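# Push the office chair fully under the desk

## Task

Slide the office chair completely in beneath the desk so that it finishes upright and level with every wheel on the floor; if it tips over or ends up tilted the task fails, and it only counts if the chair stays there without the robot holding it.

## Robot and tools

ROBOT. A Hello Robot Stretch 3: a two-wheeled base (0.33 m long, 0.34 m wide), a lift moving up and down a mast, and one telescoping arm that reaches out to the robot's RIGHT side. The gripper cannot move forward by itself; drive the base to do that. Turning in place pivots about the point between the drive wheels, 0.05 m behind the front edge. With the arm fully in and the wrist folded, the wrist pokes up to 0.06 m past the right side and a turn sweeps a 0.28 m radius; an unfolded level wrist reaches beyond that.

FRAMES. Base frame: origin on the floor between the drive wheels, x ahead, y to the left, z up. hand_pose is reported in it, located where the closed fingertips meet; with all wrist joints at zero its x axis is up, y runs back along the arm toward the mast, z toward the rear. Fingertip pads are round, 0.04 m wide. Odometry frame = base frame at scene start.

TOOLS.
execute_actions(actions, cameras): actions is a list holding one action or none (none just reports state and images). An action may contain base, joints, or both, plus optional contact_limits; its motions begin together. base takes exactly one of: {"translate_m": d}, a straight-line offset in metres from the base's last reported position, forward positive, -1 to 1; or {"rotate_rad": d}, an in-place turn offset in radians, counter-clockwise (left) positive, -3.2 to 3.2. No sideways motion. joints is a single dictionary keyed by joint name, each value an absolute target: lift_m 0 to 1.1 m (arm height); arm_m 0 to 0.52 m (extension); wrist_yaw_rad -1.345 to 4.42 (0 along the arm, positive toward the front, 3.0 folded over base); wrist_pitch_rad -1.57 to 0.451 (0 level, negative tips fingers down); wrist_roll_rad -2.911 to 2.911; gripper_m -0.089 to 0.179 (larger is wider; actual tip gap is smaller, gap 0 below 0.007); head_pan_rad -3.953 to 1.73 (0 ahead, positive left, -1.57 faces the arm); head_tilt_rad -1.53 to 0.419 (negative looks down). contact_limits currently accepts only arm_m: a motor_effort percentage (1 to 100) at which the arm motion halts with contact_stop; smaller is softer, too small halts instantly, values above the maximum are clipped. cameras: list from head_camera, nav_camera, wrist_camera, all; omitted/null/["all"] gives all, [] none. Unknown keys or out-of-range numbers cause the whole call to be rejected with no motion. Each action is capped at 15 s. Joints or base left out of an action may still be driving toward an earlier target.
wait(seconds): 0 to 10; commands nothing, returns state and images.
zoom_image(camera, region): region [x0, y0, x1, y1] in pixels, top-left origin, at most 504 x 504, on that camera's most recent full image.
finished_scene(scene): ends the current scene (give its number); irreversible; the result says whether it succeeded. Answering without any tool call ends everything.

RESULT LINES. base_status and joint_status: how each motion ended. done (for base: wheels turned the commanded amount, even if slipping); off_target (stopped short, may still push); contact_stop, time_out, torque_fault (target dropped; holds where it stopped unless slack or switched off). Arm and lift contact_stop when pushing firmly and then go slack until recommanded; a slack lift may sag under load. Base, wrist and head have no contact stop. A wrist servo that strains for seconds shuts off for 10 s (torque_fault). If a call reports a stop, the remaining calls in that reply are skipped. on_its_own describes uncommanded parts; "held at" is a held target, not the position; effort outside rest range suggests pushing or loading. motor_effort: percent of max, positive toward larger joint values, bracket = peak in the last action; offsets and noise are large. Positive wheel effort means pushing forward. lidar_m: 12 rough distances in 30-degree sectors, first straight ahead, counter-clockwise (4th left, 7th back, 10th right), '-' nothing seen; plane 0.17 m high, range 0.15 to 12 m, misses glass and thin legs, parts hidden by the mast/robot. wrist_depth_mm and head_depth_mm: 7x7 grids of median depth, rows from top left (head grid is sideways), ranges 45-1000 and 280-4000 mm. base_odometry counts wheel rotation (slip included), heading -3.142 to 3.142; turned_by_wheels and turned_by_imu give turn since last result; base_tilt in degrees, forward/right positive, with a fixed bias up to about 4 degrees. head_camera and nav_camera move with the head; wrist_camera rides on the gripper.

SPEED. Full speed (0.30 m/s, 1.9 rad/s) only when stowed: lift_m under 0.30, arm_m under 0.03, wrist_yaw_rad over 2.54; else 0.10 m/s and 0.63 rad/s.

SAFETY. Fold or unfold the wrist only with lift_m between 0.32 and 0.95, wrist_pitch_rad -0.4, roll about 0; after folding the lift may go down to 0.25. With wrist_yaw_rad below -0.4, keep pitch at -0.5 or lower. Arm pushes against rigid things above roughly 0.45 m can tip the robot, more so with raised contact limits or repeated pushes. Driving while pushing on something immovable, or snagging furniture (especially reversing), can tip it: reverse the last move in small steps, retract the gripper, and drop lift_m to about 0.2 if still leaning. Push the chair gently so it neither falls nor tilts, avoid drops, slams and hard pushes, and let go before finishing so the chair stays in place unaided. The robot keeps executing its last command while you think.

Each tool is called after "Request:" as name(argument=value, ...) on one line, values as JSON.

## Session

Request:
execute_actions(actions=[])

Scene clock: 0.00 s.
base_odometry: x=+0.000 y=+0.000 heading=+0.000 (m, m, rad; odometry frame)
turned_by_wheels: +0.000 (rad since the last result)
turned_by_imu: +0.000 (rad since the last result)
base_tilt: forward=-1.2 right=-1.4 (deg)
lidar_m: 1.25 1.25 1.43 1.10 1.10 1.26 2.27 2.23 2.88 1.23 1.24 1.46
head_depth_mm: 1302 1318 1325 1342 1355 1363 1373 / 1267 1281 1290 1298 1308 1323 1332 / 1234 1241 1252 1263 1272 1284 1295 / 1204 1212 1216 1223 1239 1248 1256 / 1166 1178 1190 1198 1208 1214 1228 / 1139 1148 1155 1164 1173 1183 1193 / 1110 1119 1124 1131 1149 1152 1159
base_status: not commanded
joint_positions: lift_m=+0.591 arm_m=-0.002 wrist_yaw_rad=+2.918 wrist_pitch_rad=-0.450 wrist_roll_rad=-0.018 gripper_m=+0.037 head_pan_rad=-0.016 head_tilt_rad=-0.013
joint_status: not commanded
motor_effort: left_wheel=+0 right_wheel=+0 lift_m=+38 arm_m=+0 wrist_yaw_rad=+0 wrist_pitch_rad=+4 wrist_roll_rad=+0 gripper_m=+0 head_pan_rad=-1 head_tilt_rad=+3 (%)
hand_pose: x=+0.0277 y=+0.0718 z=+0.5965 quat_wxyz=(+0.233, +0.696, +0.082, +0.674) (m; base frame)
wrist_depth_mm: 793 905 - - - - - / 842 - - - - - - / 916 - - - - - - / - - - - - - - / - - - - - 920 912 / 855 841 - 856 - 806 789 / 740 739 734 721 706 701 691
pictures: head_camera (sideways: a quarter turn clockwise sets it upright), nav_camera (sideways: a quarter turn counterclockwise sets it upright), wrist_camera
Images, in order (width x height): head_camera 896x504, nav_camera 672x504, wrist_camera 644x364.

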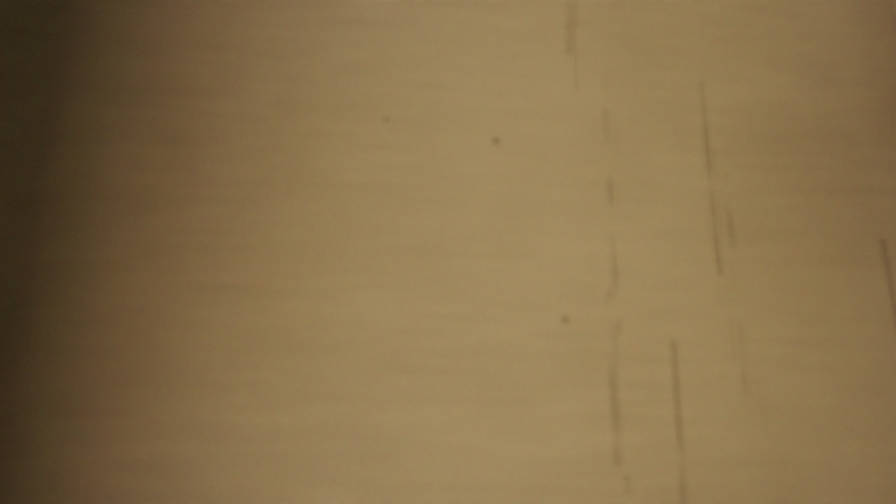

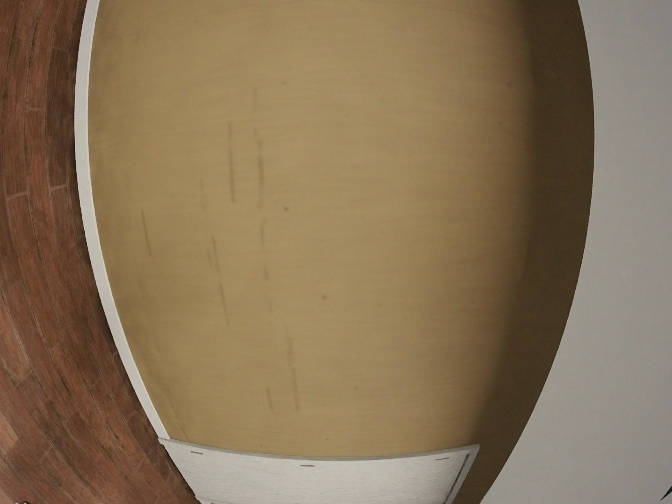

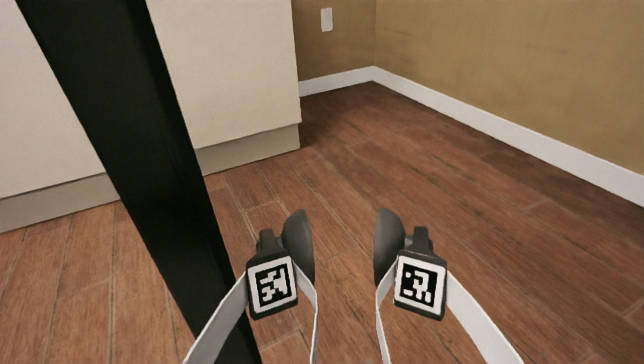

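Request:
execute_actions(actions=[{"joints":{"head_pan_rad":-2.4,"head_tilt_rad":-0.5,"lift_m":0.27,"wrist_yaw_rad":3.0}}], cameras=["nav_camera"])

Scene clock: 3.87 s.
base_odometry: x=+0.000 y=+0.000 heading=+0.000 (m, m, rad; odometry frame)
turned_by_wheels: +0.000 (rad since the last result)
turned_by_imu: +0.000 (rad since the last result)
base_tilt: forward=-1.0 right=-1.4 (deg)
lidar_m: 1.25 1.25 1.43 1.10 1.10 1.26 2.27 2.23 2.87 1.23 1.24 1.47
head_depth_mm: 2065 2227 2406 2472 1908 1521 1271 / 2176 2356 2545 2580 1912 1520 1266 / 2283 2467 2682 2562 1901 1511 1263 / 2403 2622 2891 2602 1908 1523 1265 / 2544 2780 3097 2584 1923 1517 1269 / 2738 2970 3310 2596 1914 1521 1262 / 2869 3193 3477 2558 1907 1525 1272
base_status: not commanded
joint_positions: lift_m=+0.271 arm_m=-0.002 wrist_yaw_rad=+2.998 wrist_pitch_rad=-0.450 wrist_roll_rad=-0.018 gripper_m=+0.037 head_pan_rad=-2.393 head_tilt_rad=-0.494
joint_status: all done
motor_effort: left_wheel=+0(1) right_wheel=+0(0) lift_m=+14(32) arm_m=+0(0) wrist_yaw_rad=+2(2) wrist_pitch_rad=+4(5) wrist_roll_rad=+0(0) gripper_m=+0(0) head_pan_rad=-3(33) head_tilt_rad=-3(42) (%)
hand_pose: x=+0.0102 y=+0.0751 z=+0.2763 quat_wxyz=(+0.206, +0.692, +0.110, +0.683) (m; base frame)
wrist_depth_mm: 810 - - - - - - / 917 - - - - - - / 946 923 898 869 818 809 774 / 717 698 684 677 658 639 619 / 589 571 - 551 555 534 525 / 492 504 - - - 453 449 / 430 - - - 402 391 386
pictures: nav_camera (sideways: a quarter turn counterclockwise sets it upright)
Images, in order (width x height): nav_camera 672x504.

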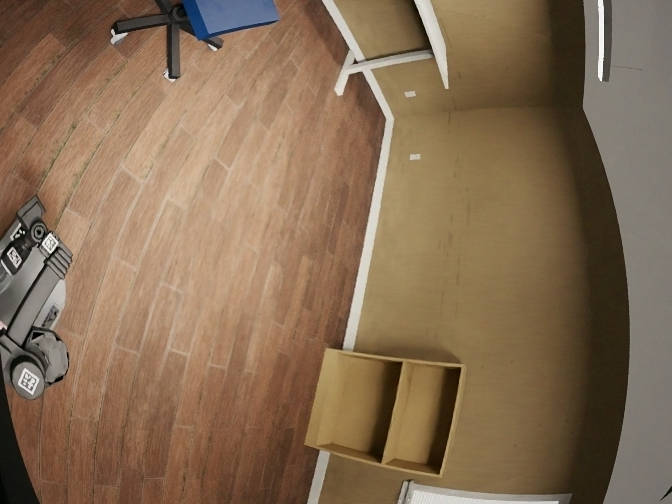

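Request:
execute_actions(actions=[{"base":{"rotate_rad":-1.31},"joints":{"head_pan_rad":0,"head_tilt_rad":-0.5}}], cameras=["nav_camera","head_camera"])

Scene clock: 6.13 s.
base_odometry: x=+0.000 y=+0.000 heading=-1.310 (m, m, rad; odometry frame)
turned_by_wheels: -1.310 (rad since the last result)
turned_by_imu: -1.312 (rad since the last result)
base_tilt: forward=-1.1 right=-1.3 (deg)
lidar_m: 1.23 1.81 1.31 1.25 1.29 1.14 1.10 1.13 1.55 2.23 2.59 2.96
head_depth_mm: 2474 2655 2959 2561 1915 1529 1265 / 2474 2641 2957 2580 1777 1470 1267 / 2509 2636 2930 2580 1278 1479 1265 / 2507 2723 2900 1573 1370 1475 1259 / 2523 2741 1260 1399 1641 1519 1261 / 2536 2748 2968 2467 1916 1517 1262 / 2532 2723 2988 2579 1913 1518 1263
base_status: done
joint_positions: lift_m=+0.271 arm_m=-0.002 wrist_yaw_rad=+2.999 wrist_pitch_rad=-0.450 wrist_roll_rad=-0.018 gripper_m=+0.037 head_pan_rad=-0.007 head_tilt_rad=-0.494
joint_status: all done
motor_effort: left_wheel=+2(10) right_wheel=-3(8) lift_m=+13(14) arm_m=+0(0) wrist_yaw_rad=+0(2) wrist_pitch_rad=+4(4) wrist_roll_rad=+0(1) gripper_m=+0(0) head_pan_rad=+3(30) head_tilt_rad=-3(3) (%)
hand_pose: x=+0.0101 y=+0.0751 z=+0.2763 quat_wxyz=(+0.206, +0.692, +0.110, +0.683) (m; base frame)
wrist_depth_mm: - - - - - - - / - - - - - - - / 940 904 866 867 837 801 778 / 747 703 683 665 655 644 627 / 581 574 - 552 553 530 513 / 495 501 - - - 447 438 / 432 - - - 400 391 385
pictures: head_camera (sideways: a quarter turn clockwise sets it upright), nav_camera (sideways: a quarter turn counterclockwise sets it upright)
Images, in order (width x height): head_camera 896x504, nav_camera 672x504.

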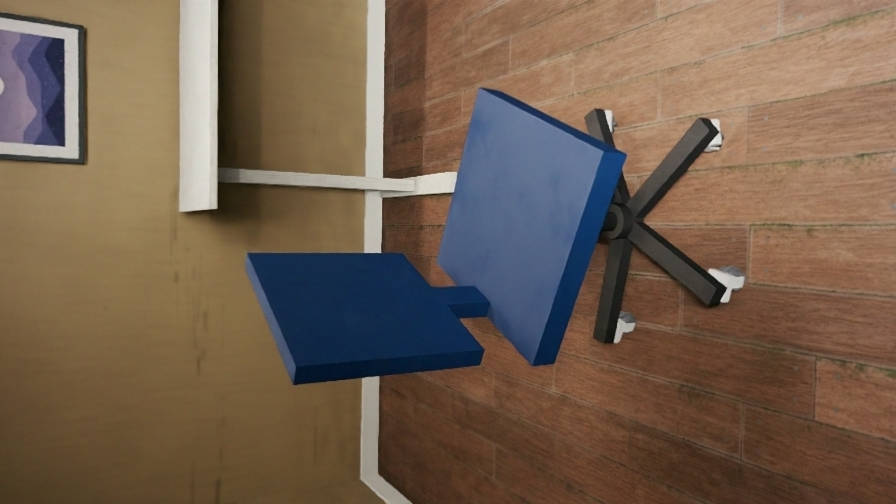

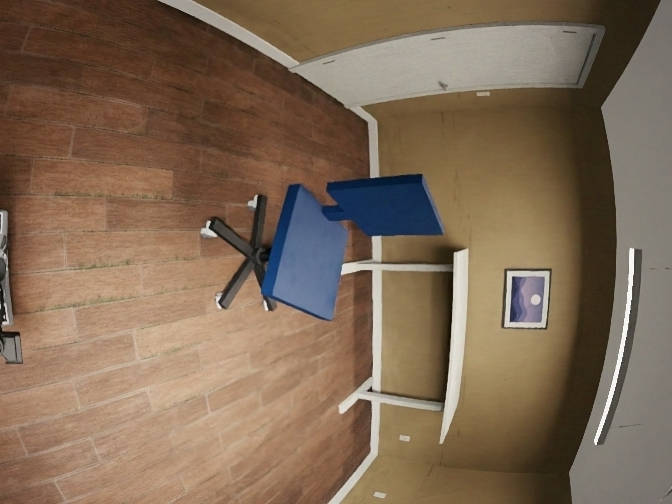

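Request:
execute_actions(actions=[{"base":{"rotate_rad":0.43}}], cameras=[])

Request:
execute_actions(actions=[{"base":{"translate_m":1.0}}], cameras=[])

Request:
execute_actions(actions=[{"base":{"translate_m":0.45}}], cameras=[])

Request:
execute_actions(actions=[{"base":{"rotate_rad":-0.43},"joints":{"head_pan_rad":-1.57,"head_tilt_rad":-1.0,"lift_m":0.33,"wrist_pitch_rad":-0.65}}], cameras=["nav_camera","head_camera"])

Scene clock: 7.93 s.
base_odometry: x=+0.000 y=+0.000 heading=-0.880 (m, m, rad; odometry frame)
turned_by_wheels: +0.430 (rad since the last result)
turned_by_imu: +0.431 (rad since the last result)
base_tilt: forward=-1.0 right=-1.3 (deg)
lidar_m: 2.01 1.35 1.25 1.27 1.17 1.10 1.11 1.43 2.23 2.55 2.96 1.23
head_depth_mm: 2459 2647 1220 1381 1275 1447 1264 / 2537 2749 2931 2249 1638 1513 1265 / 2652 2870 3195 2603 1911 1515 1261 / 2270 2482 2740 2577 1908 1510 1262 / 1907 2065 2223 2341 1902 1510 1257 / 1652 1788 1904 2056 1904 1523 1265 / 1486 1552 1646 1748 1799 1509 1266
base_status: done
joint_positions: lift_m=+0.271 arm_m=-0.002 wrist_yaw_rad=+2.999 wrist_pitch_rad=-0.450 wrist_roll_rad=-0.018 gripper_m=+0.037 head_pan_rad=-0.007 head_tilt_rad=-0.494
joint_status: not commanded
motor_effort: left_wheel=-2(9) right_wheel=+2(8) lift_m=+14(13) arm_m=+0(0) wrist_yaw_rad=+0(1) wrist_pitch_rad=+4(5) wrist_roll_rad=+0(1) gripper_m=+0(0) head_pan_rad=+3(2) head_tilt_rad=-4(3) (%)
hand_pose: x=+0.0101 y=+0.0751 z=+0.2763 quat_wxyz=(+0.206, +0.692, +0.110, +0.683) (m; base frame)
wrist_depth_mm: - - - - - - 972 / - - - - - - - / 930 892 883 848 843 792 793 / 714 703 689 655 648 642 629 / 590 571 - 559 563 525 514 / 492 491 - - - 449 443 / 442 - - - 398 392 388
pictures: none
No camera images: the call's "cameras" was empty. Leave "cameras" out to get every camera's image.

Scene clock: 12.97 s.
base_odometry: x=+0.637 y=-0.771 heading=-0.880 (m, m, rad; odometry frame)
turned_by_wheels: +0.000 (rad since the last result)
turned_by_imu: +0.007 (rad since the last result)
base_tilt: forward=-1.1 right=-1.4 (deg)
lidar_m: 1.33 0.92 0.85 0.86 1.09 2.00 2.04 2.61 2.69 0.53 0.54 1.78
head_depth_mm: 1714 1848 2013 2203 1902 1518 1260 / 1787 1948 2104 2283 1905 1511 1258 / 1844 2006 2207 2361 1914 1515 1263 / 1501 1656 1814 2011 1899 1521 1260 / 1271 1369 1479 1622 1724 1515 1266 / 1104 1171 1250 1346 1451 1474 1259 / 967 1024 1083 1150 1246 1356 1261
base_status: done
joint_positions: lift_m=+0.271 arm_m=-0.002 wrist_yaw_rad=+2.999 wrist_pitch_rad=-0.450 wrist_roll_rad=-0.018 gripper_m=+0.037 head_pan_rad=-0.007 head_tilt_rad=-0.495
joint_status: not commanded
motor_effort: left_wheel=-2(6) right_wheel=+2(8) lift_m=+14(14) arm_m=+0(0) wrist_yaw_rad=+0(0) wrist_pitch_rad=+4(4) wrist_roll_rad=+0(1) gripper_m=+0(0) head_pan_rad=+3(3) head_tilt_rad=-3(4) (%)
hand_pose: x=+0.0100 y=+0.0751 z=+0.2763 quat_wxyz=(+0.206, +0.692, +0.110, +0.683) (m; base frame)
wrist_depth_mm: - - 919 825 775 724 678 / - - 971 903 822 766 737 / 979 912 856 873 836 776 742 / 717 709 699 666 650 641 620 / 582 576 - 543 553 524 515 / 484 499 - - - 452 449 / 433 - - - 395 389 385
pictures: none
No camera images: the call's "cameras" was empty. Leave "cameras" out to get every camera's image.

Scene clock: 16.17 s.
base_odometry: x=+0.924 y=-1.118 heading=-0.880 (m, m, rad; odometry frame)
turned_by_wheels: +0.000 (rad since the last result)
turned_by_imu: -0.009 (rad since the last result)
base_tilt: forward=-1.1 right=-1.4 (deg)
lidar_m: 1.06 0.72 0.67 0.68 0.86 1.85 2.44 3.30 0.60 2.37 1.48 1.71
head_depth_mm: 1377 1488 1611 1766 1848 1524 1257 / 1439 1552 1689 1855 1900 1515 1265 / 1468 1605 1771 1969 1910 1519 1259 / 1240 1350 1497 1657 1768 1516 1257 / 1014 1087 1177 1283 1418 1461 1260 / 875 927 991 1066 1149 1250 1249 / 766 808 853 910 974 1046 1129
base_status: done
joint_positions: lift_m=+0.271 arm_m=-0.002 wrist_yaw_rad=+2.999 wrist_pitch_rad=-0.451 wrist_roll_rad=-0.018 gripper_m=+0.037 head_pan_rad=-0.007 head_tilt_rad=-0.497
joint_status: not commanded
motor_effort: left_wheel=-1(13) right_wheel=+1(34) lift_m=+15(16) arm_m=+0(1) wrist_yaw_rad=+2(8) wrist_pitch_rad=+5(5) wrist_roll_rad=+0(0) gripper_m=-1(0) head_pan_rad=+3(2) head_tilt_rad=-2(3) (%)
hand_pose: x=+0.0101 y=+0.0750 z=+0.2761 quat_wxyz=(+0.206, +0.692, +0.111, +0.683) (m; base frame)
wrist_depth_mm: 884 - 702 664 618 579 524 / 953 928 773 720 678 621 577 / 951 899 830 788 729 667 612 / 726 703 694 665 657 641 616 / 586 564 - 552 552 519 514 / 487 497 - - - 454 439 / 433 - - - 398 392 386
pictures: none
No camera images: the call's "cameras" was empty. Leave "cameras" out to get every camera's image.

Scene clock: 17.53 s.
base_odometry: x=+0.924 y=-1.118 heading=-1.310 (m, m, rad; odometry frame)
turned_by_wheels: -0.430 (rad since the last result)
turned_by_imu: -0.431 (rad since the last result)
base_tilt: forward=-1.1 right=-1.3 (deg)
lidar_m: 1.71 0.95 0.70 0.67 0.69 0.94 2.42 2.49 2.99 0.60 2.37 1.48
head_depth_mm: 2374 1952 1693 948 1305 1182 1082 / 2356 1974 1071 940 1203 1200 - / 2366 1988 404 495 823 1214 - / 2369 1989 450 602 1157 1210 1091 / 2389 477 565 825 1299 1188 1086 / 2398 531 756 1476 1325 1197 1084 / 2220 1872 1719 1488 1332 1196 1089
base_status: done
joint_positions: lift_m=+0.329 arm_m=-0.002 wrist_yaw_rad=+2.999 wrist_pitch_rad=-0.661 wrist_roll_rad=-0.018 gripper_m=+0.037 head_pan_rad=-1.563 head_tilt_rad=-0.988
joint_status: all done
motor_effort: left_wheel=+2(9) right_wheel=-2(7) lift_m=+60(62) arm_m=+0(0) wrist_yaw_rad=+0(1) wrist_pitch_rad=+3(5) wrist_roll_rad=+0(1) gripper_m=+0(0) head_pan_rad=-3(31) head_tilt_rad=-8(45) (%)
hand_pose: x=+0.0055 y=+0.0427 z=+0.2916 quat_wxyz=(+0.275, +0.677, +0.184, +0.657) (m; base frame)
wrist_depth_mm: 611 - 669 691 692 725 756 / 690 690 741 758 760 766 743 / 717 721 696 687 657 629 621 / 621 609 584 586 562 553 542 / 530 529 - - 510 491 474 / 474 - - - - 441 425 / 435 - - - 394 396 391
pictures: head_camera (sideways: a quarter turn clockwise sets it upright), nav_camera (sideways: a quarter turn counterclockwise sets it upright)
Images, in order (width x height): head_camera 896x504, nav_camera 672x504.

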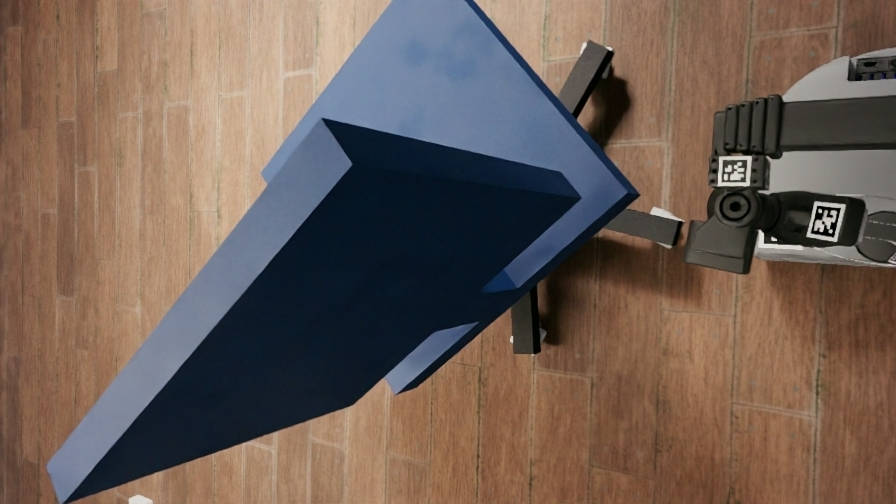

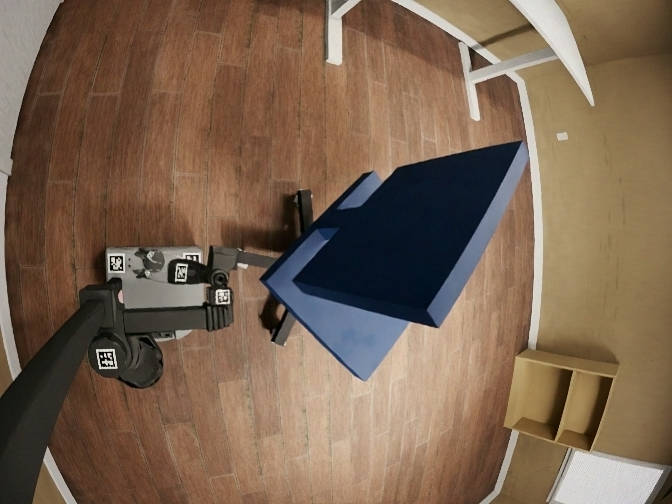

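Request:
execute_actions(actions=[{"base":{"translate_m":-0.18}}], cameras=[])

Request:
execute_actions(actions=[{"joints":{"arm_m":0.5}}], cameras=["nav_camera"])

Scene clock: 20.77 s.
base_odometry: x=+0.877 y=-0.944 heading=-1.310 (m, m, rad; odometry frame)
turned_by_wheels: +0.000 (rad since the last result)
turned_by_imu: -0.001 (rad since the last result)
base_tilt: forward=-1.1 right=-1.2 (deg)
lidar_m: 1.89 0.95 0.70 0.67 0.69 0.93 2.24 2.31 2.93 0.61 2.46 1.64
head_depth_mm: 2356 1967 1701 1471 1316 1178 1080 / 2359 1978 1694 1401 1312 1199 - / 2359 1970 1689 941 1275 1214 - / 2385 1986 1076 947 1234 1223 1088 / 2402 2008 1084 944 842 1180 1085 / 2410 1990 1060 532 1292 1190 1085 / 2399 2006 417 1423 1328 1197 1088
base_status: done
joint_positions: lift_m=+0.329 arm_m=-0.002 wrist_yaw_rad=+2.999 wrist_pitch_rad=-0.661 wrist_roll_rad=-0.018 gripper_m=+0.037 head_pan_rad=-1.563 head_tilt_rad=-0.988
joint_status: not commanded
motor_effort: left_wheel=+2(3) right_wheel=-2(7) lift_m=+60(60) arm_m=+0(0) wrist_yaw_rad=+1(1) wrist_pitch_rad=+3(3) wrist_roll_rad=+0(0) gripper_m=+0(1) head_pan_rad=-3(3) head_tilt_rad=-9(7) (%)
hand_pose: x=+0.0055 y=+0.0427 z=+0.2916 quat_wxyz=(+0.275, +0.677, +0.184, +0.657) (m; base frame)
wrist_depth_mm: 616 - 660 670 704 726 746 / 683 688 708 744 773 784 759 / 722 714 692 681 655 634 643 / 603 599 572 576 570 556 540 / 523 539 - - 512 487 481 / 475 - - - - 431 431 / 429 - - - 394 388 388
pictures: none
No camera images: the call's "cameras" was empty. Leave "cameras" out to get every camera's image.

Scene clock: 25.63 s.
base_odometry: x=+0.877 y=-0.944 heading=-1.311 (m, m, rad; odometry frame)
turned_by_wheels: -0.001 (rad since the last result)
turned_by_imu: -0.011 (rad since the last result)
base_tilt: forward=-1.0 right=-1.4 (deg)
lidar_m: 1.90 0.96 0.70 0.67 0.69 0.92 2.24 2.29 2.92 0.88 0.88 1.64
head_depth_mm: 2328 1952 1689 1467 1305 1184 1081 / 2355 1958 1674 1472 1304 1193 - / 2350 1970 1656 1435 1320 1187 - / 2372 1973 1078 1415 1322 1188 1090 / 2393 664 803 1322 1324 1196 1080 / 575 650 844 1447 1326 1187 1087 / 593 706 941 1466 1332 1198 1089
base_status: not commanded
joint_positions: lift_m=+0.329 arm_m=+0.499 wrist_yaw_rad=+3.005 wrist_pitch_rad=-0.664 wrist_roll_rad=-0.017 gripper_m=+0.037 head_pan_rad=-1.564 head_tilt_rad=-0.991
joint_status: all done
on_its_own: right_wheel is at rest, and its effort (+24) is outside its rest range (-18 to +18)
motor_effort: left_wheel=-12(12) right_wheel=+24(24) lift_m=+57(60) arm_m=+6(13) wrist_yaw_rad=-3(21) wrist_pitch_rad=+4(4) wrist_roll_rad=+0(0) gripper_m=+0(0) head_pan_rad=-2(3) head_tilt_rad=-6(8) (%)
hand_pose: x=+0.0043 y=-0.4589 z=+0.2912 quat_wxyz=(+0.274, +0.677, +0.187, +0.657) (m; base frame)
wrist_depth_mm: - - - - - 935 913 / 881 863 - 795 797 753 735 / 727 706 - 673 661 642 613 / 610 607 556 563 562 546 547 / 526 525 523 499 509 482 478 / 462 463 450 447 - 437 429 / 417 412 409 403 399 390 387
pictures: nav_camera (sideways: a quarter turn counterclockwise sets it upright)
Images, in order (width x height): nav_camera 672x504.

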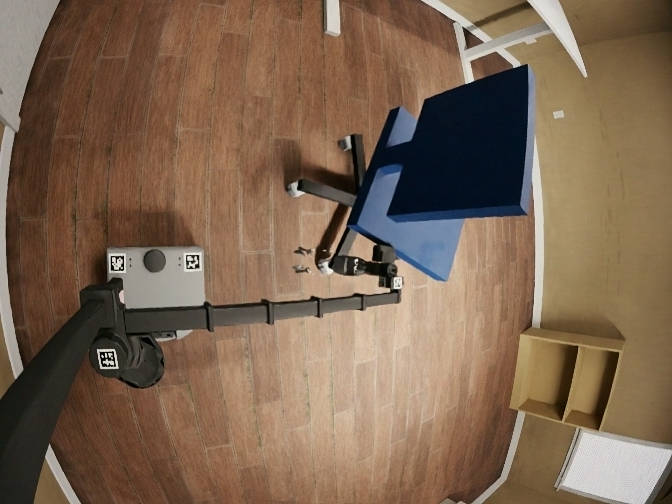

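Request:
execute_actions(actions=[{"joints":{"arm_m":0.0,"lift_m":0.29}}], cameras=[])

Request:
execute_actions(actions=[{"base":{"rotate_rad":-1.57}}], cameras=[])

Request:
execute_actions(actions=[{"base":{"translate_m":0.3}}], cameras=[])

Request:
execute_actions(actions=[{"base":{"rotate_rad":1.57}}], cameras=[])

Request:
execute_actions(actions=[{"base":{"translate_m":0.1},"joints":{"lift_m":0.33}}], cameras=["nav_camera"])

Scene clock: 30.80 s.
base_odometry: x=+0.877 y=-0.944 heading=-1.310 (m, m, rad; odometry frame)
turned_by_wheels: +0.001 (rad since the last result)
turned_by_imu: +0.002 (rad since the last result)
base_tilt: forward=-1.2 right=-1.5 (deg)
lidar_m: 1.90 0.95 0.70 0.67 0.69 0.92 2.23 2.30 2.93 0.88 0.88 1.64
head_depth_mm: 2328 1954 1684 1479 1313 1189 1083 / 2333 1966 1678 1469 1318 1200 - / 2364 1972 1618 1482 1309 1210 - / 2380 1987 1073 1408 1312 1207 1089 / 2390 660 800 1315 1322 1190 1085 / 576 648 844 1441 1327 1194 1082 / 593 710 942 1468 1333 1199 1091
base_status: not commanded
joint_positions: lift_m=+0.291 arm_m=+0.000 wrist_yaw_rad=+2.999 wrist_pitch_rad=-0.664 wrist_roll_rad=-0.017 gripper_m=+0.037 head_pan_rad=-1.564 head_tilt_rad=-0.991
joint_status: all done
motor_effort: left_wheel=+1(12) right_wheel=-1(24) lift_m=+14(52) arm_m=-2(5) wrist_yaw_rad=+1(4) wrist_pitch_rad=+4(4) wrist_roll_rad=+0(0) gripper_m=+0(0) head_pan_rad=-3(2) head_tilt_rad=-6(7) (%)
hand_pose: x=+0.0054 y=+0.0398 z=+0.2526 quat_wxyz=(+0.276, +0.677, +0.185, +0.656) (m; base frame)
wrist_depth_mm: 613 629 650 671 701 720 757 / 666 692 721 731 721 692 699 / 658 664 622 614 604 587 560 / 565 547 - 537 505 497 498 / 492 - - - 459 457 441 / - - - - - 394 392 / - - - - 358 361 352
pictures: none
No camera images: the call's "cameras" was empty. Leave "cameras" out to get every camera's image.

Scene clock: 33.00 s.
base_odometry: x=+0.877 y=-0.944 heading=-2.880 (m, m, rad; odometry frame)
turned_by_wheels: -1.570 (rad since the last result)
turned_by_imu: -1.572 (rad since the last result)
base_tilt: forward=-1.1 right=-1.3 (deg)
lidar_m: 0.88 0.89 1.64 1.89 0.95 0.70 0.67 0.69 0.93 2.23 2.30 2.92
head_depth_mm: 2217 1931 1686 1467 1310 1181 1084 / 2333 1965 1685 1482 1317 1199 - / 2360 1964 1687 1479 1313 1213 - / 2252 1979 1687 1494 1319 1211 1090 / 2069 1989 1709 1485 1326 1191 1084 / 2103 2008 1708 1493 1320 1192 1082 / 2161 1989 1716 1494 1331 1195 1088
base_status: done
joint_positions: lift_m=+0.291 arm_m=+0.000 wrist_yaw_rad=+2.999 wrist_pitch_rad=-0.664 wrist_roll_rad=-0.017 gripper_m=+0.037 head_pan_rad=-1.564 head_tilt_rad=-0.991
joint_status: not commanded
motor_effort: left_wheel=+1(12) right_wheel=-2(8) lift_m=+14(14) arm_m=-2(2) wrist_yaw_rad=+0(0) wrist_pitch_rad=+4(4) wrist_roll_rad=+0(0) gripper_m=+0(0) head_pan_rad=-2(2) head_tilt_rad=-5(5) (%)
hand_pose: x=+0.0054 y=+0.0398 z=+0.2526 quat_wxyz=(+0.276, +0.677, +0.185, +0.656) (m; base frame)
wrist_depth_mm: 884 928 977 938 872 873 816 / 783 776 764 716 719 686 676 / 664 647 625 611 592 581 572 / 555 546 - 546 511 503 497 / 479 - - - 459 443 438 / - - - - - 401 391 / - - - - 366 358 355
pictures: none
No camera images: the call's "cameras" was empty. Leave "cameras" out to get every camera's image.

Scene clock: 35.73 s.
base_odometry: x=+0.588 y=-1.021 heading=-2.880 (m, m, rad; odometry frame)
turned_by_wheels: +0.000 (rad since the last result)
turned_by_imu: +0.002 (rad since the last result)
base_tilt: forward=-1.0 right=-1.2 (deg)
lidar_m: 2.80 0.60 1.53 1.90 1.38 1.01 0.97 1.00 1.35 2.22 2.29 2.64
head_depth_mm: 2312 1946 1680 1469 1310 1178 1080 / 2349 1959 1694 1478 1313 1205 - / 2170 1962 1692 1476 1320 1212 - / 2080 1990 1707 1480 1323 1205 1089 / 2088 1978 1706 1491 1323 1188 1087 / 2107 2002 1715 1491 1332 1194 1085 / 2155 1998 1713 1497 1325 1198 1074
base_status: done
joint_positions: lift_m=+0.291 arm_m=+0.000 wrist_yaw_rad=+2.999 wrist_pitch_rad=-0.664 wrist_roll_rad=-0.017 gripper_m=+0.037 head_pan_rad=-1.564 head_tilt_rad=-0.991
joint_status: not commanded
motor_effort: left_wheel=+1(10) right_wheel=-2(6) lift_m=+14(14) arm_m=-2(2) wrist_yaw_rad=+2(0) wrist_pitch_rad=+4(4) wrist_roll_rad=+0(0) gripper_m=+0(0) head_pan_rad=-3(2) head_tilt_rad=-5(5) (%)
hand_pose: x=+0.0054 y=+0.0398 z=+0.2526 quat_wxyz=(+0.276, +0.677, +0.185, +0.656) (m; base frame)
wrist_depth_mm: - - 948 916 923 859 841 / 820 777 754 733 711 699 633 / 652 640 618 611 592 461 426 / 560 551 - 540 515 494 483 / 493 - - - 460 451 439 / - - - - - 394 388 / - - - - 363 356 350
pictures: none
No camera images: the call's "cameras" was empty. Leave "cameras" out to get every camera's image.

Scene clock: 37.93 s.
base_odometry: x=+0.588 y=-1.021 heading=-1.310 (m, m, rad; odometry frame)
turned_by_wheels: +1.570 (rad since the last result)
turned_by_imu: +1.573 (rad since the last result)
base_tilt: forward=-1.0 right=-1.4 (deg)
lidar_m: 1.90 1.39 1.01 0.97 0.99 1.34 2.22 2.30 2.64 2.80 0.60 1.53
head_depth_mm: 2340 1962 1694 1471 1306 1181 1087 / 2348 1960 1687 1475 1323 1212 - / 2356 1974 1691 1407 1318 1211 - / 2359 1977 1699 939 1258 1206 1091 / 2374 1973 1083 941 827 1193 1083 / 2395 1985 1082 468 841 1161 1090 / 2382 2003 407 529 1275 1198 1088
base_status: done
joint_positions: lift_m=+0.291 arm_m=+0.000 wrist_yaw_rad=+2.999 wrist_pitch_rad=-0.664 wrist_roll_rad=-0.017 gripper_m=+0.037 head_pan_rad=-1.564 head_tilt_rad=-0.991
joint_status: not commanded
motor_effort: left_wheel=-2(9) right_wheel=+2(10) lift_m=+14(14) arm_m=-2(2) wrist_yaw_rad=+2(0) wrist_pitch_rad=+4(4) wrist_roll_rad=+0(0) gripper_m=+1(0) head_pan_rad=-3(3) head_tilt_rad=-6(6) (%)
hand_pose: x=+0.0054 y=+0.0398 z=+0.2526 quat_wxyz=(+0.276, +0.677, +0.185, +0.656) (m; base frame)
wrist_depth_mm: 834 869 888 896 881 853 833 / 806 776 765 727 713 690 684 / 646 646 621 609 602 582 567 / 549 536 - 545 513 503 496 / 488 - - - 462 443 437 / - - - - - 402 387 / - - - - 361 356 354
pictures: none
No camera images: the call's "cameras" was empty. Leave "cameras" out to get every camera's image.

Scene clock: 40.17 s.
base_odometry: x=+0.613 y=-1.118 heading=-1.310 (m, m, rad; odometry frame)
turned_by_wheels: +0.000 (rad since the last result)
turned_by_imu: +0.001 (rad since the last result)
base_tilt: forward=-1.0 right=-1.3 (deg)
lidar_m: 1.80 1.39 1.01 0.97 1.00 1.34 2.32 2.41 2.68 0.57 2.17 1.44
head_depth_mm: 2328 1942 1683 1476 1314 1178 1085 / 2355 1963 1692 1424 1313 1204 - / 2365 1979 1692 940 1188 1224 - / 2351 1967 1075 468 799 1222 1090 / 2386 1979 404 492 838 1160 1083 / 2393 1984 416 567 1270 1193 1086 / 2397 1998 446 669 1308 1202 1086
base_status: done
joint_positions: lift_m=+0.329 arm_m=+0.000 wrist_yaw_rad=+2.999 wrist_pitch_rad=-0.664 wrist_roll_rad=-0.017 gripper_m=+0.037 head_pan_rad=-1.564 head_tilt_rad=-0.991
joint_status: all done
motor_effort: left_wheel=-2(8) right_wheel=+2(8) lift_m=+61(64) arm_m=-2(2) wrist_yaw_rad=+0(1) wrist_pitch_rad=+4(4) wrist_roll_rad=+0(0) gripper_m=+0(0) head_pan_rad=-2(3) head_tilt_rad=-6(5) (%)
hand_pose: x=+0.0053 y=+0.0398 z=+0.2911 quat_wxyz=(+0.276, +0.677, +0.185, +0.656) (m; base frame)
wrist_depth_mm: 854 877 901 950 926 935 899 / 896 862 814 804 780 771 740 / 724 702 675 684 653 641 619 / 604 605 580 578 560 546 550 / 516 537 - - 507 487 486 / 478 - - - - 437 422 / 426 - - - 397 390 381
pictures: nav_camera (sideways: a quarter turn counterclockwise sets it upright)
Images, in order (width x height): nav_camera 672x504.

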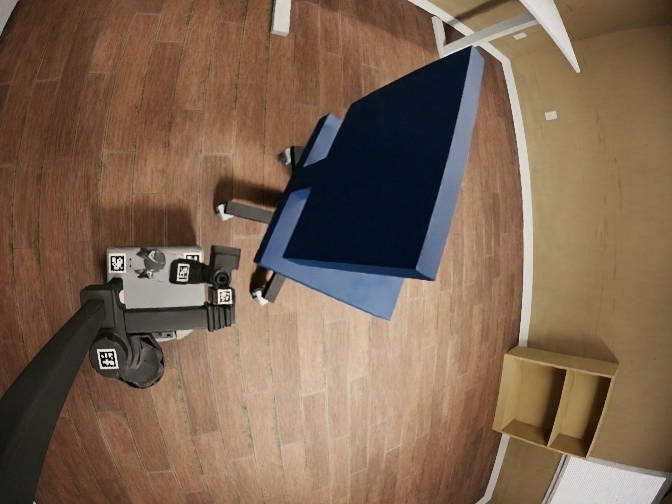

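Request:
execute_actions(actions=[{"base":{"translate_m":0.05}}], cameras=[])

Request:
execute_actions(actions=[{"joints":{"arm_m":0.5}}], cameras=["nav_camera"])

Scene clock: 41.97 s.
base_odometry: x=+0.626 y=-1.166 heading=-1.310 (m, m, rad; odometry frame)
turned_by_wheels: +0.000 (rad since the last result)
turned_by_imu: +0.000 (rad since the last result)
base_tilt: forward=-1.0 right=-1.5 (deg)
lidar_m: 1.75 1.39 1.01 0.97 1.00 1.35 2.37 2.45 2.69 0.56 2.14 1.39
head_depth_mm: 2328 1948 1683 1466 1315 1181 1082 / 2349 1939 1688 971 1309 1200 - / 2350 1962 1691 458 821 1210 - / 2384 1977 404 479 810 1216 1091 / 2347 1976 413 544 864 1175 1084 / 2385 1989 439 627 1287 1194 1084 / 2390 1983 493 741 1329 1194 1092
base_status: done
joint_positions: lift_m=+0.329 arm_m=+0.000 wrist_yaw_rad=+2.999 wrist_pitch_rad=-0.664 wrist_roll_rad=-0.017 gripper_m=+0.037 head_pan_rad=-1.564 head_tilt_rad=-0.991
joint_status: not commanded
motor_effort: left_wheel=-2(4) right_wheel=+2(6) lift_m=+60(60) arm_m=-2(2) wrist_yaw_rad=+0(1) wrist_pitch_rad=+4(4) wrist_roll_rad=+0(0) gripper_m=+0(0) head_pan_rad=-3(2) head_tilt_rad=-6(5) (%)
hand_pose: x=+0.0053 y=+0.0398 z=+0.2911 quat_wxyz=(+0.276, +0.677, +0.185, +0.656) (m; base frame)
wrist_depth_mm: 856 883 911 945 943 940 926 / 881 849 824 806 804 783 742 / 718 693 682 686 657 651 619 / 624 603 585 579 557 551 534 / 535 539 - - 504 489 478 / 473 - - - - 432 423 / 434 - - - 398 395 389
pictures: none
No camera images: the call's "cameras" was empty. Leave "cameras" out to get every camera's image.

Scene clock: 46.83 s.
base_odometry: x=+0.626 y=-1.166 heading=-1.311 (m, m, rad; odometry frame)
turned_by_wheels: -0.001 (rad since the last result)
turned_by_imu: -0.003 (rad since the last result)
base_tilt: forward=-1.0 right=-1.3 (deg)
lidar_m: 1.75 1.39 1.02 0.97 1.00 1.33 2.37 2.45 2.69 0.90 2.15 1.39
head_depth_mm: 2343 1944 1680 1467 1309 1182 1082 / 727 1914 1694 1475 1315 1189 - / 661 790 1052 1424 1314 1188 - / 638 759 928 1430 1321 1191 1091 / 621 730 894 1408 1319 1188 1078 / 609 700 855 1443 1329 1196 1086 / 599 678 1636 1497 1328 1199 1089
base_status: not commanded
joint_positions: lift_m=+0.329 arm_m=+0.499 wrist_yaw_rad=+3.009 wrist_pitch_rad=-0.662 wrist_roll_rad=-0.017 gripper_m=+0.037 head_pan_rad=-1.564 head_tilt_rad=-0.991
joint_status: all done
motor_effort: left_wheel=-9(9) right_wheel=+18(18) lift_m=+56(60) arm_m=+7(11) wrist_yaw_rad=-6(16) wrist_pitch_rad=+3(5) wrist_roll_rad=+0(0) gripper_m=+0(0) head_pan_rad=-3(2) head_tilt_rad=-6(6) (%)
hand_pose: x=+0.0036 y=-0.4583 z=+0.2917 quat_wxyz=(+0.272, +0.677, +0.187, +0.658) (m; base frame)
wrist_depth_mm: - - - - - 958 934 / 909 868 - 813 776 756 744 / 718 713 - 683 663 645 643 / 612 598 565 560 565 559 538 / 535 522 516 501 509 488 485 / 476 458 456 441 - 439 429 / 421 411 407 405 398 396 389
pictures: nav_camera (sideways: a quarter turn counterclockwise sets it upright)
Images, in order (width x height): nav_camera 672x504.

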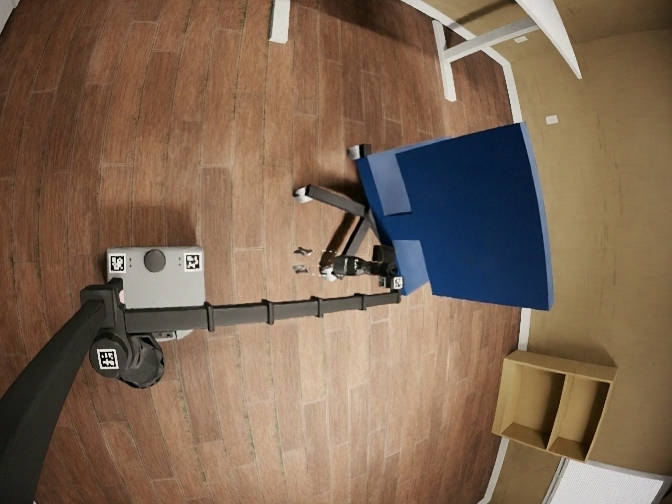

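Request:
execute_actions(actions=[{"joints":{"arm_m":0.0,"lift_m":0.29}}], cameras=[])

Request:
execute_actions(actions=[{"base":{"translate_m":-0.6}}], cameras=[])

Request:
execute_actions(actions=[{"base":{"rotate_rad":1.57}}], cameras=[])

Request:
execute_actions(actions=[{"base":{"translate_m":-1.0}}], cameras=[])

Request:
execute_actions(actions=[{"base":{"translate_m":-0.12},"joints":{"lift_m":0.33}}], cameras=["nav_camera","head_camera"])

Scene clock: 52.03 s.
base_odometry: x=+0.626 y=-1.166 heading=-1.310 (m, m, rad; odometry frame)
turned_by_wheels: +0.001 (rad since the last result)
turned_by_imu: +0.001 (rad since the last result)
base_tilt: forward=-1.2 right=-1.4 (deg)
lidar_m: 1.75 1.40 1.01 0.97 1.00 1.34 2.37 2.45 2.69 0.90 2.15 1.39
head_depth_mm: 2324 1946 1683 1473 1308 1185 1085 / 723 1923 1681 1475 1317 1204 - / 660 789 1068 1476 1315 1214 - / 638 758 953 1430 1325 1209 1089 / 620 728 896 1408 1322 1193 1079 / 610 702 854 1443 1327 1195 1086 / 598 678 1652 1496 1331 1193 1091
base_status: not commanded
joint_positions: lift_m=+0.291 arm_m=+0.000 wrist_yaw_rad=+3.001 wrist_pitch_rad=-0.662 wrist_roll_rad=-0.017 gripper_m=+0.037 head_pan_rad=-1.564 head_tilt_rad=-0.991
joint_status: all done
motor_effort: left_wheel=-1(9) right_wheel=+1(18) lift_m=+14(53) arm_m=-3(5) wrist_yaw_rad=-1(6) wrist_pitch_rad=+4(3) wrist_roll_rad=+0(0) gripper_m=+0(0) head_pan_rad=-2(2) head_tilt_rad=-6(6) (%)
hand_pose: x=+0.0050 y=+0.0402 z=+0.2529 quat_wxyz=(+0.275, +0.677, +0.185, +0.657) (m; base frame)
wrist_depth_mm: 866 905 903 906 897 880 849 / 821 777 766 744 712 720 676 / 657 645 635 618 595 584 578 / 549 544 - 541 522 503 507 / 486 - - - 459 443 436 / - - - - - 395 388 / - - - - 358 355 355
pictures: none
No camera images: the call's "cameras" was empty. Leave "cameras" out to get every camera's image.

Scene clock: 55.67 s.
base_odometry: x=+0.472 y=-0.587 heading=-1.310 (m, m, rad; odometry frame)
turned_by_wheels: +0.000 (rad since the last result)
turned_by_imu: -0.004 (rad since the last result)
base_tilt: forward=-1.0 right=-1.3 (deg)
lidar_m: 1.96 1.35 1.00 0.95 0.98 1.31 1.77 1.83 2.77 2.55 1.18 2.45
head_depth_mm: 2267 1964 1682 1473 1316 1183 1086 / 2281 1969 1686 1475 1319 1205 - / 2361 1974 1684 1479 1314 1211 - / 2350 1981 1704 1487 1319 1203 1088 / 2374 1981 1703 1486 1320 1191 1084 / 2387 2000 1707 1492 1321 1193 1087 / 2382 1986 1620 1477 1329 1201 1091
base_status: done
joint_positions: lift_m=+0.291 arm_m=+0.000 wrist_yaw_rad=+3.001 wrist_pitch_rad=-0.662 wrist_roll_rad=-0.017 gripper_m=+0.037 head_pan_rad=-1.564 head_tilt_rad=-0.991
joint_status: not commanded
motor_effort: left_wheel=+0(9) right_wheel=+0(5) lift_m=+14(14) arm_m=-2(2) wrist_yaw_rad=-2(1) wrist_pitch_rad=+4(4) wrist_roll_rad=+0(0) gripper_m=+0(0) head_pan_rad=-3(3) head_tilt_rad=-7(7) (%)
hand_pose: x=+0.0050 y=+0.0401 z=+0.2529 quat_wxyz=(+0.275, +0.677, +0.185, +0.657) (m; base frame)
wrist_depth_mm: 840 856 871 897 902 858 845 / 806 786 751 723 729 696 680 / 662 638 626 626 604 587 577 / 549 551 - 541 516 500 500 / 487 - - - 465 442 439 / - - - - - 391 392 / - - - - 362 356 352
pictures: none
No camera images: the call's "cameras" was empty. Leave "cameras" out to get every camera's image.

Scene clock: 57.87 s.
base_odometry: x=+0.472 y=-0.587 heading=+0.260 (m, m, rad; odometry frame)
turned_by_wheels: +1.570 (rad since the last result)
turned_by_imu: +1.572 (rad since the last result)
base_tilt: forward=-1.1 right=-1.4 (deg)
lidar_m: 0.95 0.98 1.30 1.78 1.83 2.78 2.55 1.18 2.47 1.96 1.36 1.00
head_depth_mm: 2085 1957 1673 1471 1313 1182 1080 / 2140 1947 1680 1471 1315 1202 - / 2175 1981 1699 1477 1323 1212 - / 2188 1977 1689 1482 1321 1208 1089 / 2207 1993 1705 1484 1324 1189 1085 / 2179 1997 1710 1493 1325 1194 1087 / 2203 2000 1716 1494 1330 1195 1089
base_status: done
joint_positions: lift_m=+0.291 arm_m=+0.000 wrist_yaw_rad=+3.001 wrist_pitch_rad=-0.662 wrist_roll_rad=-0.017 gripper_m=+0.037 head_pan_rad=-1.564 head_tilt_rad=-0.991
joint_status: not commanded
motor_effort: left_wheel=-2(10) right_wheel=+2(10) lift_m=+14(14) arm_m=-2(2) wrist_yaw_rad=+0(1) wrist_pitch_rad=+4(3) wrist_roll_rad=+0(0) gripper_m=+0(0) head_pan_rad=-2(2) head_tilt_rad=-5(7) (%)
hand_pose: x=+0.0050 y=+0.0402 z=+0.2529 quat_wxyz=(+0.275, +0.677, +0.185, +0.657) (m; base frame)
wrist_depth_mm: - - 952 907 902 876 828 / 818 781 767 741 715 704 683 / 660 656 612 620 597 587 571 / 561 551 - 546 516 504 493 / 492 - - - 463 453 434 / - - - - - 394 394 / - - - - 357 358 354
pictures: none
No camera images: the call's "cameras" was empty. Leave "cameras" out to get every camera's image.

Scene clock: 62.87 s.
base_odometry: x=-0.495 y=-0.843 heading=+0.260 (m, m, rad; odometry frame)
turned_by_wheels: +0.000 (rad since the last result)
turned_by_imu: -0.007 (rad since the last result)
base_tilt: forward=-1.0 right=-1.3 (deg)
lidar_m: 1.95 2.00 1.83 1.75 1.80 1.87 1.56 1.87 2.08 0.78 2.00 2.05
head_depth_mm: 2178 1960 1683 1475 1312 1180 1080 / 2158 1969 1663 1451 1313 1199 - / 2178 1964 1073 1401 1292 1210 - / 2161 1988 1076 994 1323 1204 1086 / 2193 1979 1084 981 1304 1187 1082 / 2134 1984 1021 1434 1321 1191 1084 / 2098 586 1678 1489 1331 1205 1085
base_status: done
joint_positions: lift_m=+0.291 arm_m=+0.000 wrist_yaw_rad=+3.001 wrist_pitch_rad=-0.662 wrist_roll_rad=-0.017 gripper_m=+0.037 head_pan_rad=-1.564 head_tilt_rad=-0.991
joint_status: not commanded
motor_effort: left_wheel=-1(10) right_wheel=+1(5) lift_m=+14(14) arm_m=-2(2) wrist_yaw_rad=-1(0) wrist_pitch_rad=+3(4) wrist_roll_rad=+0(0) gripper_m=+0(0) head_pan_rad=-2(2) head_tilt_rad=-6(5) (%)
hand_pose: x=+0.0051 y=+0.0402 z=+0.2529 quat_wxyz=(+0.275, +0.677, +0.185, +0.657) (m; base frame)
wrist_depth_mm: - - 958 911 884 873 846 / 800 780 748 742 720 680 688 / 661 653 616 609 604 589 571 / 558 549 - 534 522 505 500 / 478 - - - 469 445 438 / - - - - - 399 387 / - - - - 358 360 354
pictures: none
No camera images: the call's "cameras" was empty. Leave "cameras" out to get every camera's image.

Scene clock: 65.37 s.
base_odometry: x=-0.611 y=-0.874 heading=+0.260 (m, m, rad; odometry frame)
turned_by_wheels: +0.000 (rad since the last result)
turned_by_imu: -0.001 (rad since the last result)
base_tilt: forward=-1.0 right=-1.4 (deg)
lidar_m: 2.07 2.11 1.83 1.74 1.79 1.75 1.44 1.74 2.05 0.80 0.81 2.18
head_depth_mm: 2140 1937 1681 1474 1316 1184 1083 / 2183 1973 1687 1483 1316 1199 - / 2178 1969 1661 1451 1320 1214 - / 2168 1975 1073 1339 1300 1217 1089 / 2200 1987 1077 1001 1328 1196 1081 / 2186 1984 1085 980 1309 1197 1084 / 2192 1993 1022 1422 1324 1197 1089
base_status: done
joint_positions: lift_m=+0.329 arm_m=+0.000 wrist_yaw_rad=+3.001 wrist_pitch_rad=-0.662 wrist_roll_rad=-0.017 gripper_m=+0.037 head_pan_rad=-1.564 head_tilt_rad=-0.991
joint_status: all done
motor_effort: left_wheel=-1(10) right_wheel=+1(5) lift_m=+60(63) arm_m=-2(2) wrist_yaw_rad=-1(1) wrist_pitch_rad=+3(4) wrist_roll_rad=+0(0) gripper_m=+0(0) head_pan_rad=-2(2) head_tilt_rad=-6(6) (%)
hand_pose: x=+0.0051 y=+0.0401 z=+0.2914 quat_wxyz=(+0.275, +0.677, +0.185, +0.657) (m; base frame)
wrist_depth_mm: - - - - - 960 907 / 879 846 826 817 798 762 739 / 737 694 687 680 655 649 632 / 613 614 587 582 571 555 552 / 534 526 - - 509 492 477 / 473 - - - - 439 422 / 433 - - - 392 391 388
pictures: head_camera (sideways: a quarter turn clockwise sets it upright), nav_camera (sideways: a quarter turn counterclockwise sets it upright)
Images, in order (width x height): head_camera 896x504, nav_camera 672x504.

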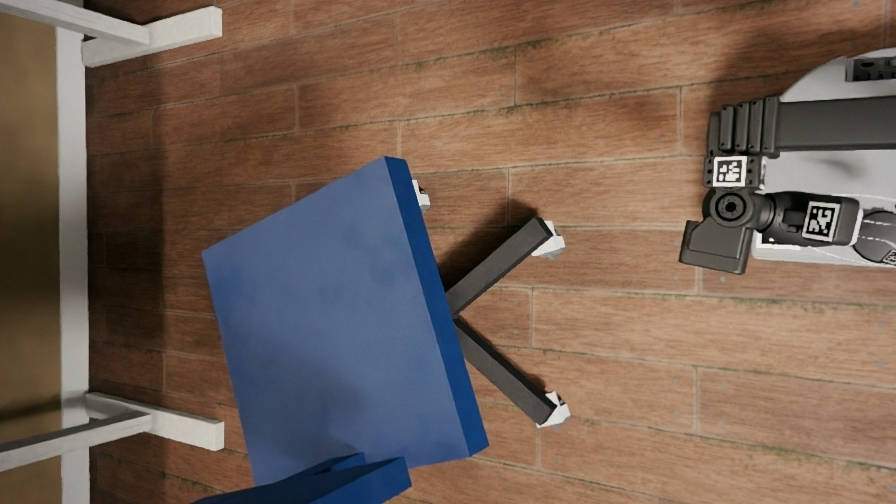

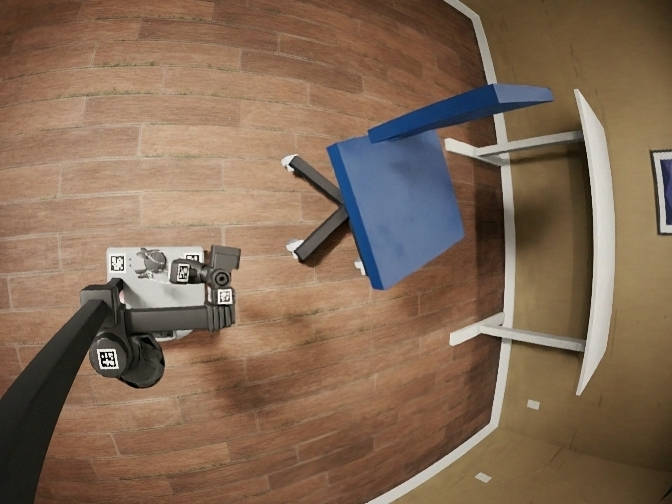

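Request:
execute_actions(actions=[{"joints":{"arm_m":0.52}}], cameras=["nav_camera"])

Scene clock: 70.43 s.
base_odometry: x=-0.611 y=-0.874 heading=+0.258 (m, m, rad; odometry frame)
turned_by_wheels: -0.001 (rad since the last result)
turned_by_imu: -0.017 (rad since the last result)
base_tilt: forward=-1.1 right=-1.3 (deg)
lidar_m: 2.06 2.12 1.84 1.75 1.79 1.75 1.44 1.73 2.26 2.04 0.84 2.20
head_depth_mm: 2149 1950 1674 1464 1315 1180 1082 / 2206 1958 1686 1480 1313 1192 - / 2198 1964 1726 1449 1316 1193 - / 2191 1971 1077 1440 1298 1192 1090 / 2181 1977 1080 1310 1319 1185 1085 / 2214 2000 1082 963 1308 1195 1089 / 2146 1905 712 1445 1328 1200 1088
base_status: not commanded
joint_positions: lift_m=+0.329 arm_m=+0.517 wrist_yaw_rad=+2.991 wrist_pitch_rad=-0.663 wrist_roll_rad=-0.017 gripper_m=+0.037 head_pan_rad=-1.565 head_tilt_rad=-0.991
joint_status: all done
joint sent to its limit — the command would take arm_m past its upper limit, so that joint was sent only as far as its limit.
on_its_own: left_wheel is at rest, and its effort (-21) is outside its rest range (-18 to +18); right_wheel is at rest, and its effort (+38) is outside its rest range (-18 to +18)
motor_effort: left_wheel=-21(22) right_wheel=+38(40) lift_m=+58(60) arm_m=+5(8) wrist_yaw_rad=+5(14) wrist_pitch_rad=+4(4) wrist_roll_rad=+0(0) gripper_m=+0(0) head_pan_rad=-2(2) head_tilt_rad=-6(5) (%)
hand_pose: x=+0.0069 y=-0.4773 z=+0.2913 quat_wxyz=(+0.279, +0.678, +0.182, +0.655) (m; base frame)
wrist_depth_mm: - - - - - 962 923 / 898 881 - 818 784 736 739 / 733 710 - 680 660 646 638 / 621 589 573 554 569 553 544 / 535 527 515 498 506 485 474 / 468 458 455 444 - 444 428 / 423 414 408 403 395 396 386
pictures: nav_camera (sideways: a quarter turn counterclockwise sets it upright)
Images, in order (width x height): nav_camera 672x504.

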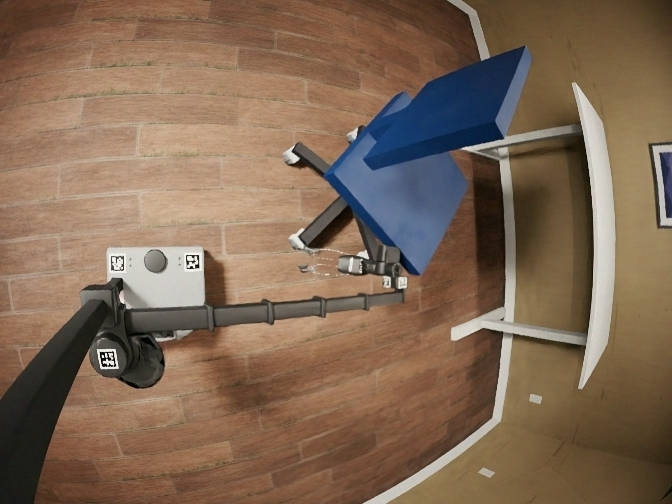

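Request:
execute_actions(actions=[{"joints":{"arm_m":0.15}}], cameras=[])

Request:
execute_actions(actions=[{"base":{"translate_m":0.45}}], cameras=[])

Request:
execute_actions(actions=[{"joints":{"arm_m":0.38}}], cameras=["nav_camera","head_camera"])

Scene clock: 74.53 s.
base_odometry: x=-0.611 y=-0.874 heading=+0.260 (m, m, rad; odometry frame)
turned_by_wheels: +0.001 (rad since the last result)
turned_by_imu: +0.002 (rad since the last result)
base_tilt: forward=-1.1 right=-1.3 (deg)
lidar_m: 2.07 2.11 1.83 1.74 1.79 1.75 1.44 1.73 2.27 2.04 0.84 2.19
head_depth_mm: 2146 1916 1674 1473 1311 1180 1082 / 2170 1958 1686 1479 1332 1182 - / 2198 1951 1662 1477 1342 1186 - / 2176 1984 1084 1434 1302 1190 1091 / 2188 1987 1077 1314 1320 1192 1087 / 2206 1989 1082 966 1308 1191 1086 / 2147 1912 701 1439 1327 1194 1091
base_status: not commanded
joint_positions: lift_m=+0.329 arm_m=+0.150 wrist_yaw_rad=+2.999 wrist_pitch_rad=-0.663 wrist_roll_rad=-0.017 gripper_m=+0.037 head_pan_rad=-1.565 head_tilt_rad=-0.991
joint_status: all done
motor_effort: left_wheel=+0(21) right_wheel=+0(38) lift_m=+58(59) arm_m=-2(3) wrist_yaw_rad=+1(6) wrist_pitch_rad=+4(4) wrist_roll_rad=-1(0) gripper_m=+0(1) head_pan_rad=-2(3) head_tilt_rad=-6(6) (%)
hand_pose: x=+0.0055 y=-0.1101 z=+0.2913 quat_wxyz=(+0.276, +0.677, +0.184, +0.656) (m; base frame)
wrist_depth_mm: - - - - - 957 889 / 876 866 840 805 774 774 728 / 744 709 708 698 668 650 627 / 616 621 - - 559 558 535 / 529 - - - 500 486 483 / 473 - - - - 433 432 / 418 - - - 396 392 384
pictures: none
No camera images: the call's "cameras" was empty. Leave "cameras" out to get every camera's image.

Scene clock: 80.27 s.
base_odometry: x=-0.176 y=-0.759 heading=+0.260 (m, m, rad; odometry frame)
turned_by_wheels: +0.000 (rad since the last result)
turned_by_imu: +0.003 (rad since the last result)
base_tilt: forward=-1.0 right=-1.4 (deg)
lidar_m: 1.62 1.66 1.86 1.76 1.81 2.18 1.88 2.19 2.19 0.81 2.42 1.71
head_depth_mm: 2132 542 643 984 1294 1181 1086 / 556 595 706 937 1340 1181 - / 584 663 804 1287 1318 1188 - / 625 749 939 1430 1338 1187 1088 / 704 1858 1678 1494 1326 1194 1083 / 2196 1987 1699 1491 1324 1194 1083 / 2211 1972 1714 1495 1334 1193 1088
base_status: done
joint_positions: lift_m=+0.329 arm_m=+0.150 wrist_yaw_rad=+2.999 wrist_pitch_rad=-0.663 wrist_roll_rad=-0.017 gripper_m=+0.037 head_pan_rad=-1.565 head_tilt_rad=-0.991
joint_status: not commanded
motor_effort: left_wheel=+0(5) right_wheel=+0(4) lift_m=+58(58) arm_m=-2(3) wrist_yaw_rad=+0(2) wrist_pitch_rad=+4(4) wrist_roll_rad=+0(1) gripper_m=+0(0) head_pan_rad=-2(3) head_tilt_rad=-7(5) (%)
hand_pose: x=+0.0055 y=-0.1101 z=+0.2913 quat_wxyz=(+0.276, +0.677, +0.184, +0.656) (m; base frame)
wrist_depth_mm: - - - - - 961 899 / 859 834 832 805 817 735 728 / 718 725 725 698 650 655 632 / 619 619 - - 561 553 546 / 529 - - - 508 494 480 / 468 - - - - 439 432 / 431 - - - 403 389 387
pictures: none
No camera images: the call's "cameras" was empty. Leave "cameras" out to get every camera's image.

Scene clock: 83.20 s.
base_odometry: x=-0.176 y=-0.759 heading=+0.260 (m, m, rad; odometry frame)
turned_by_wheels: +0.000 (rad since the last result)
turned_by_imu: +0.000 (rad since the last result)
base_tilt: forward=-1.0 right=-1.3 (deg)
lidar_m: 1.62 1.66 1.86 1.76 1.81 2.18 1.89 2.19 2.19 0.81 2.42 1.71
head_depth_mm: 2104 540 643 982 1290 1179 1084 / 557 596 707 930 1314 1187 - / 583 663 803 994 1297 1193 - / 624 748 938 1422 1315 1189 1089 / 702 1855 1669 1498 1324 1192 1080 / 2200 1995 1701 1492 1324 1190 1082 / 2206 2002 1713 1494 1323 1195 1089
base_status: not commanded
joint_positions: lift_m=+0.329 arm_m=+0.380 wrist_yaw_rad=+2.999 wrist_pitch_rad=-0.663 wrist_roll_rad=-0.017 gripper_m=+0.037 head_pan_rad=-1.565 head_tilt_rad=-0.991
joint_status: all done
motor_effort: left_wheel=+0(1) right_wheel=+0(0) lift_m=+59(59) arm_m=+2(1) wrist_yaw_rad=+1(2) wrist_pitch_rad=+4(4) wrist_roll_rad=+0(1) gripper_m=+0(0) head_pan_rad=-3(2) head_tilt_rad=-6(5) (%)
hand_pose: x=+0.0055 y=-0.3395 z=+0.2913 quat_wxyz=(+0.276, +0.677, +0.184, +0.656) (m; base frame)
wrist_depth_mm: - - - - - 947 900 / 873 866 - 819 796 758 746 / 719 709 - 665 659 649 624 / 610 595 - - 559 562 547 / 531 517 - 500 508 481 485 / 474 463 457 447 - 443 429 / 422 422 407 408 399 391 387
pictures: head_camera (sideways: a quarter turn clockwise sets it upright), nav_camera (sideways: a quarter turn counterclockwise sets it upright)
Images, in order (width x height): head_camera 896x504, nav_camera 672x504.

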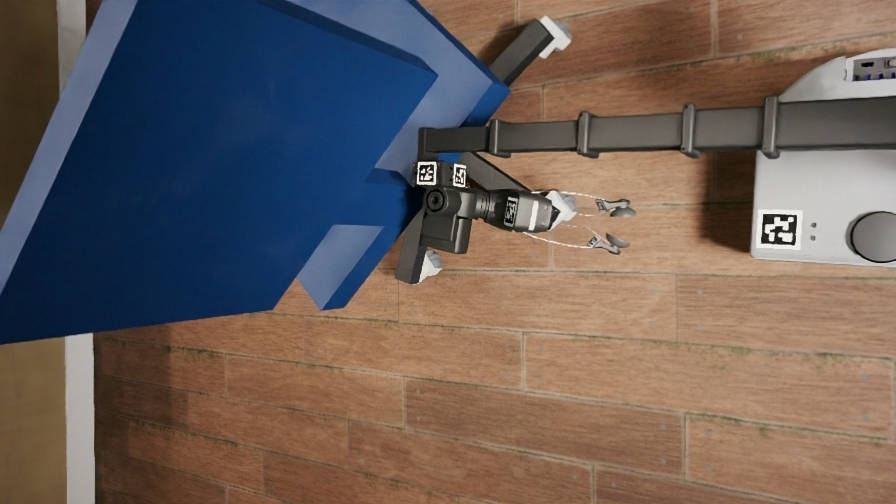

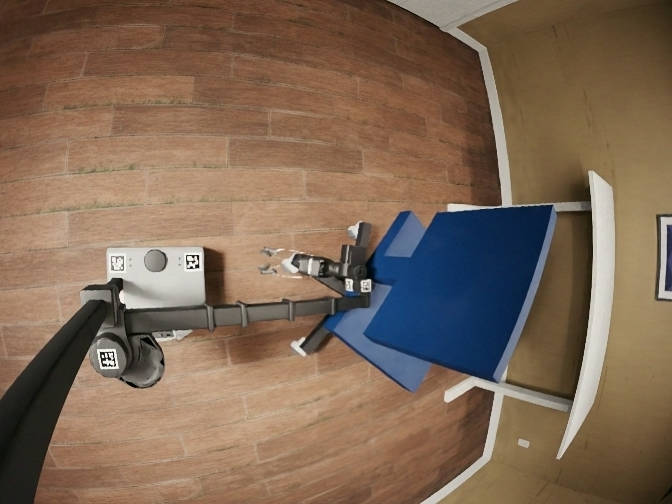

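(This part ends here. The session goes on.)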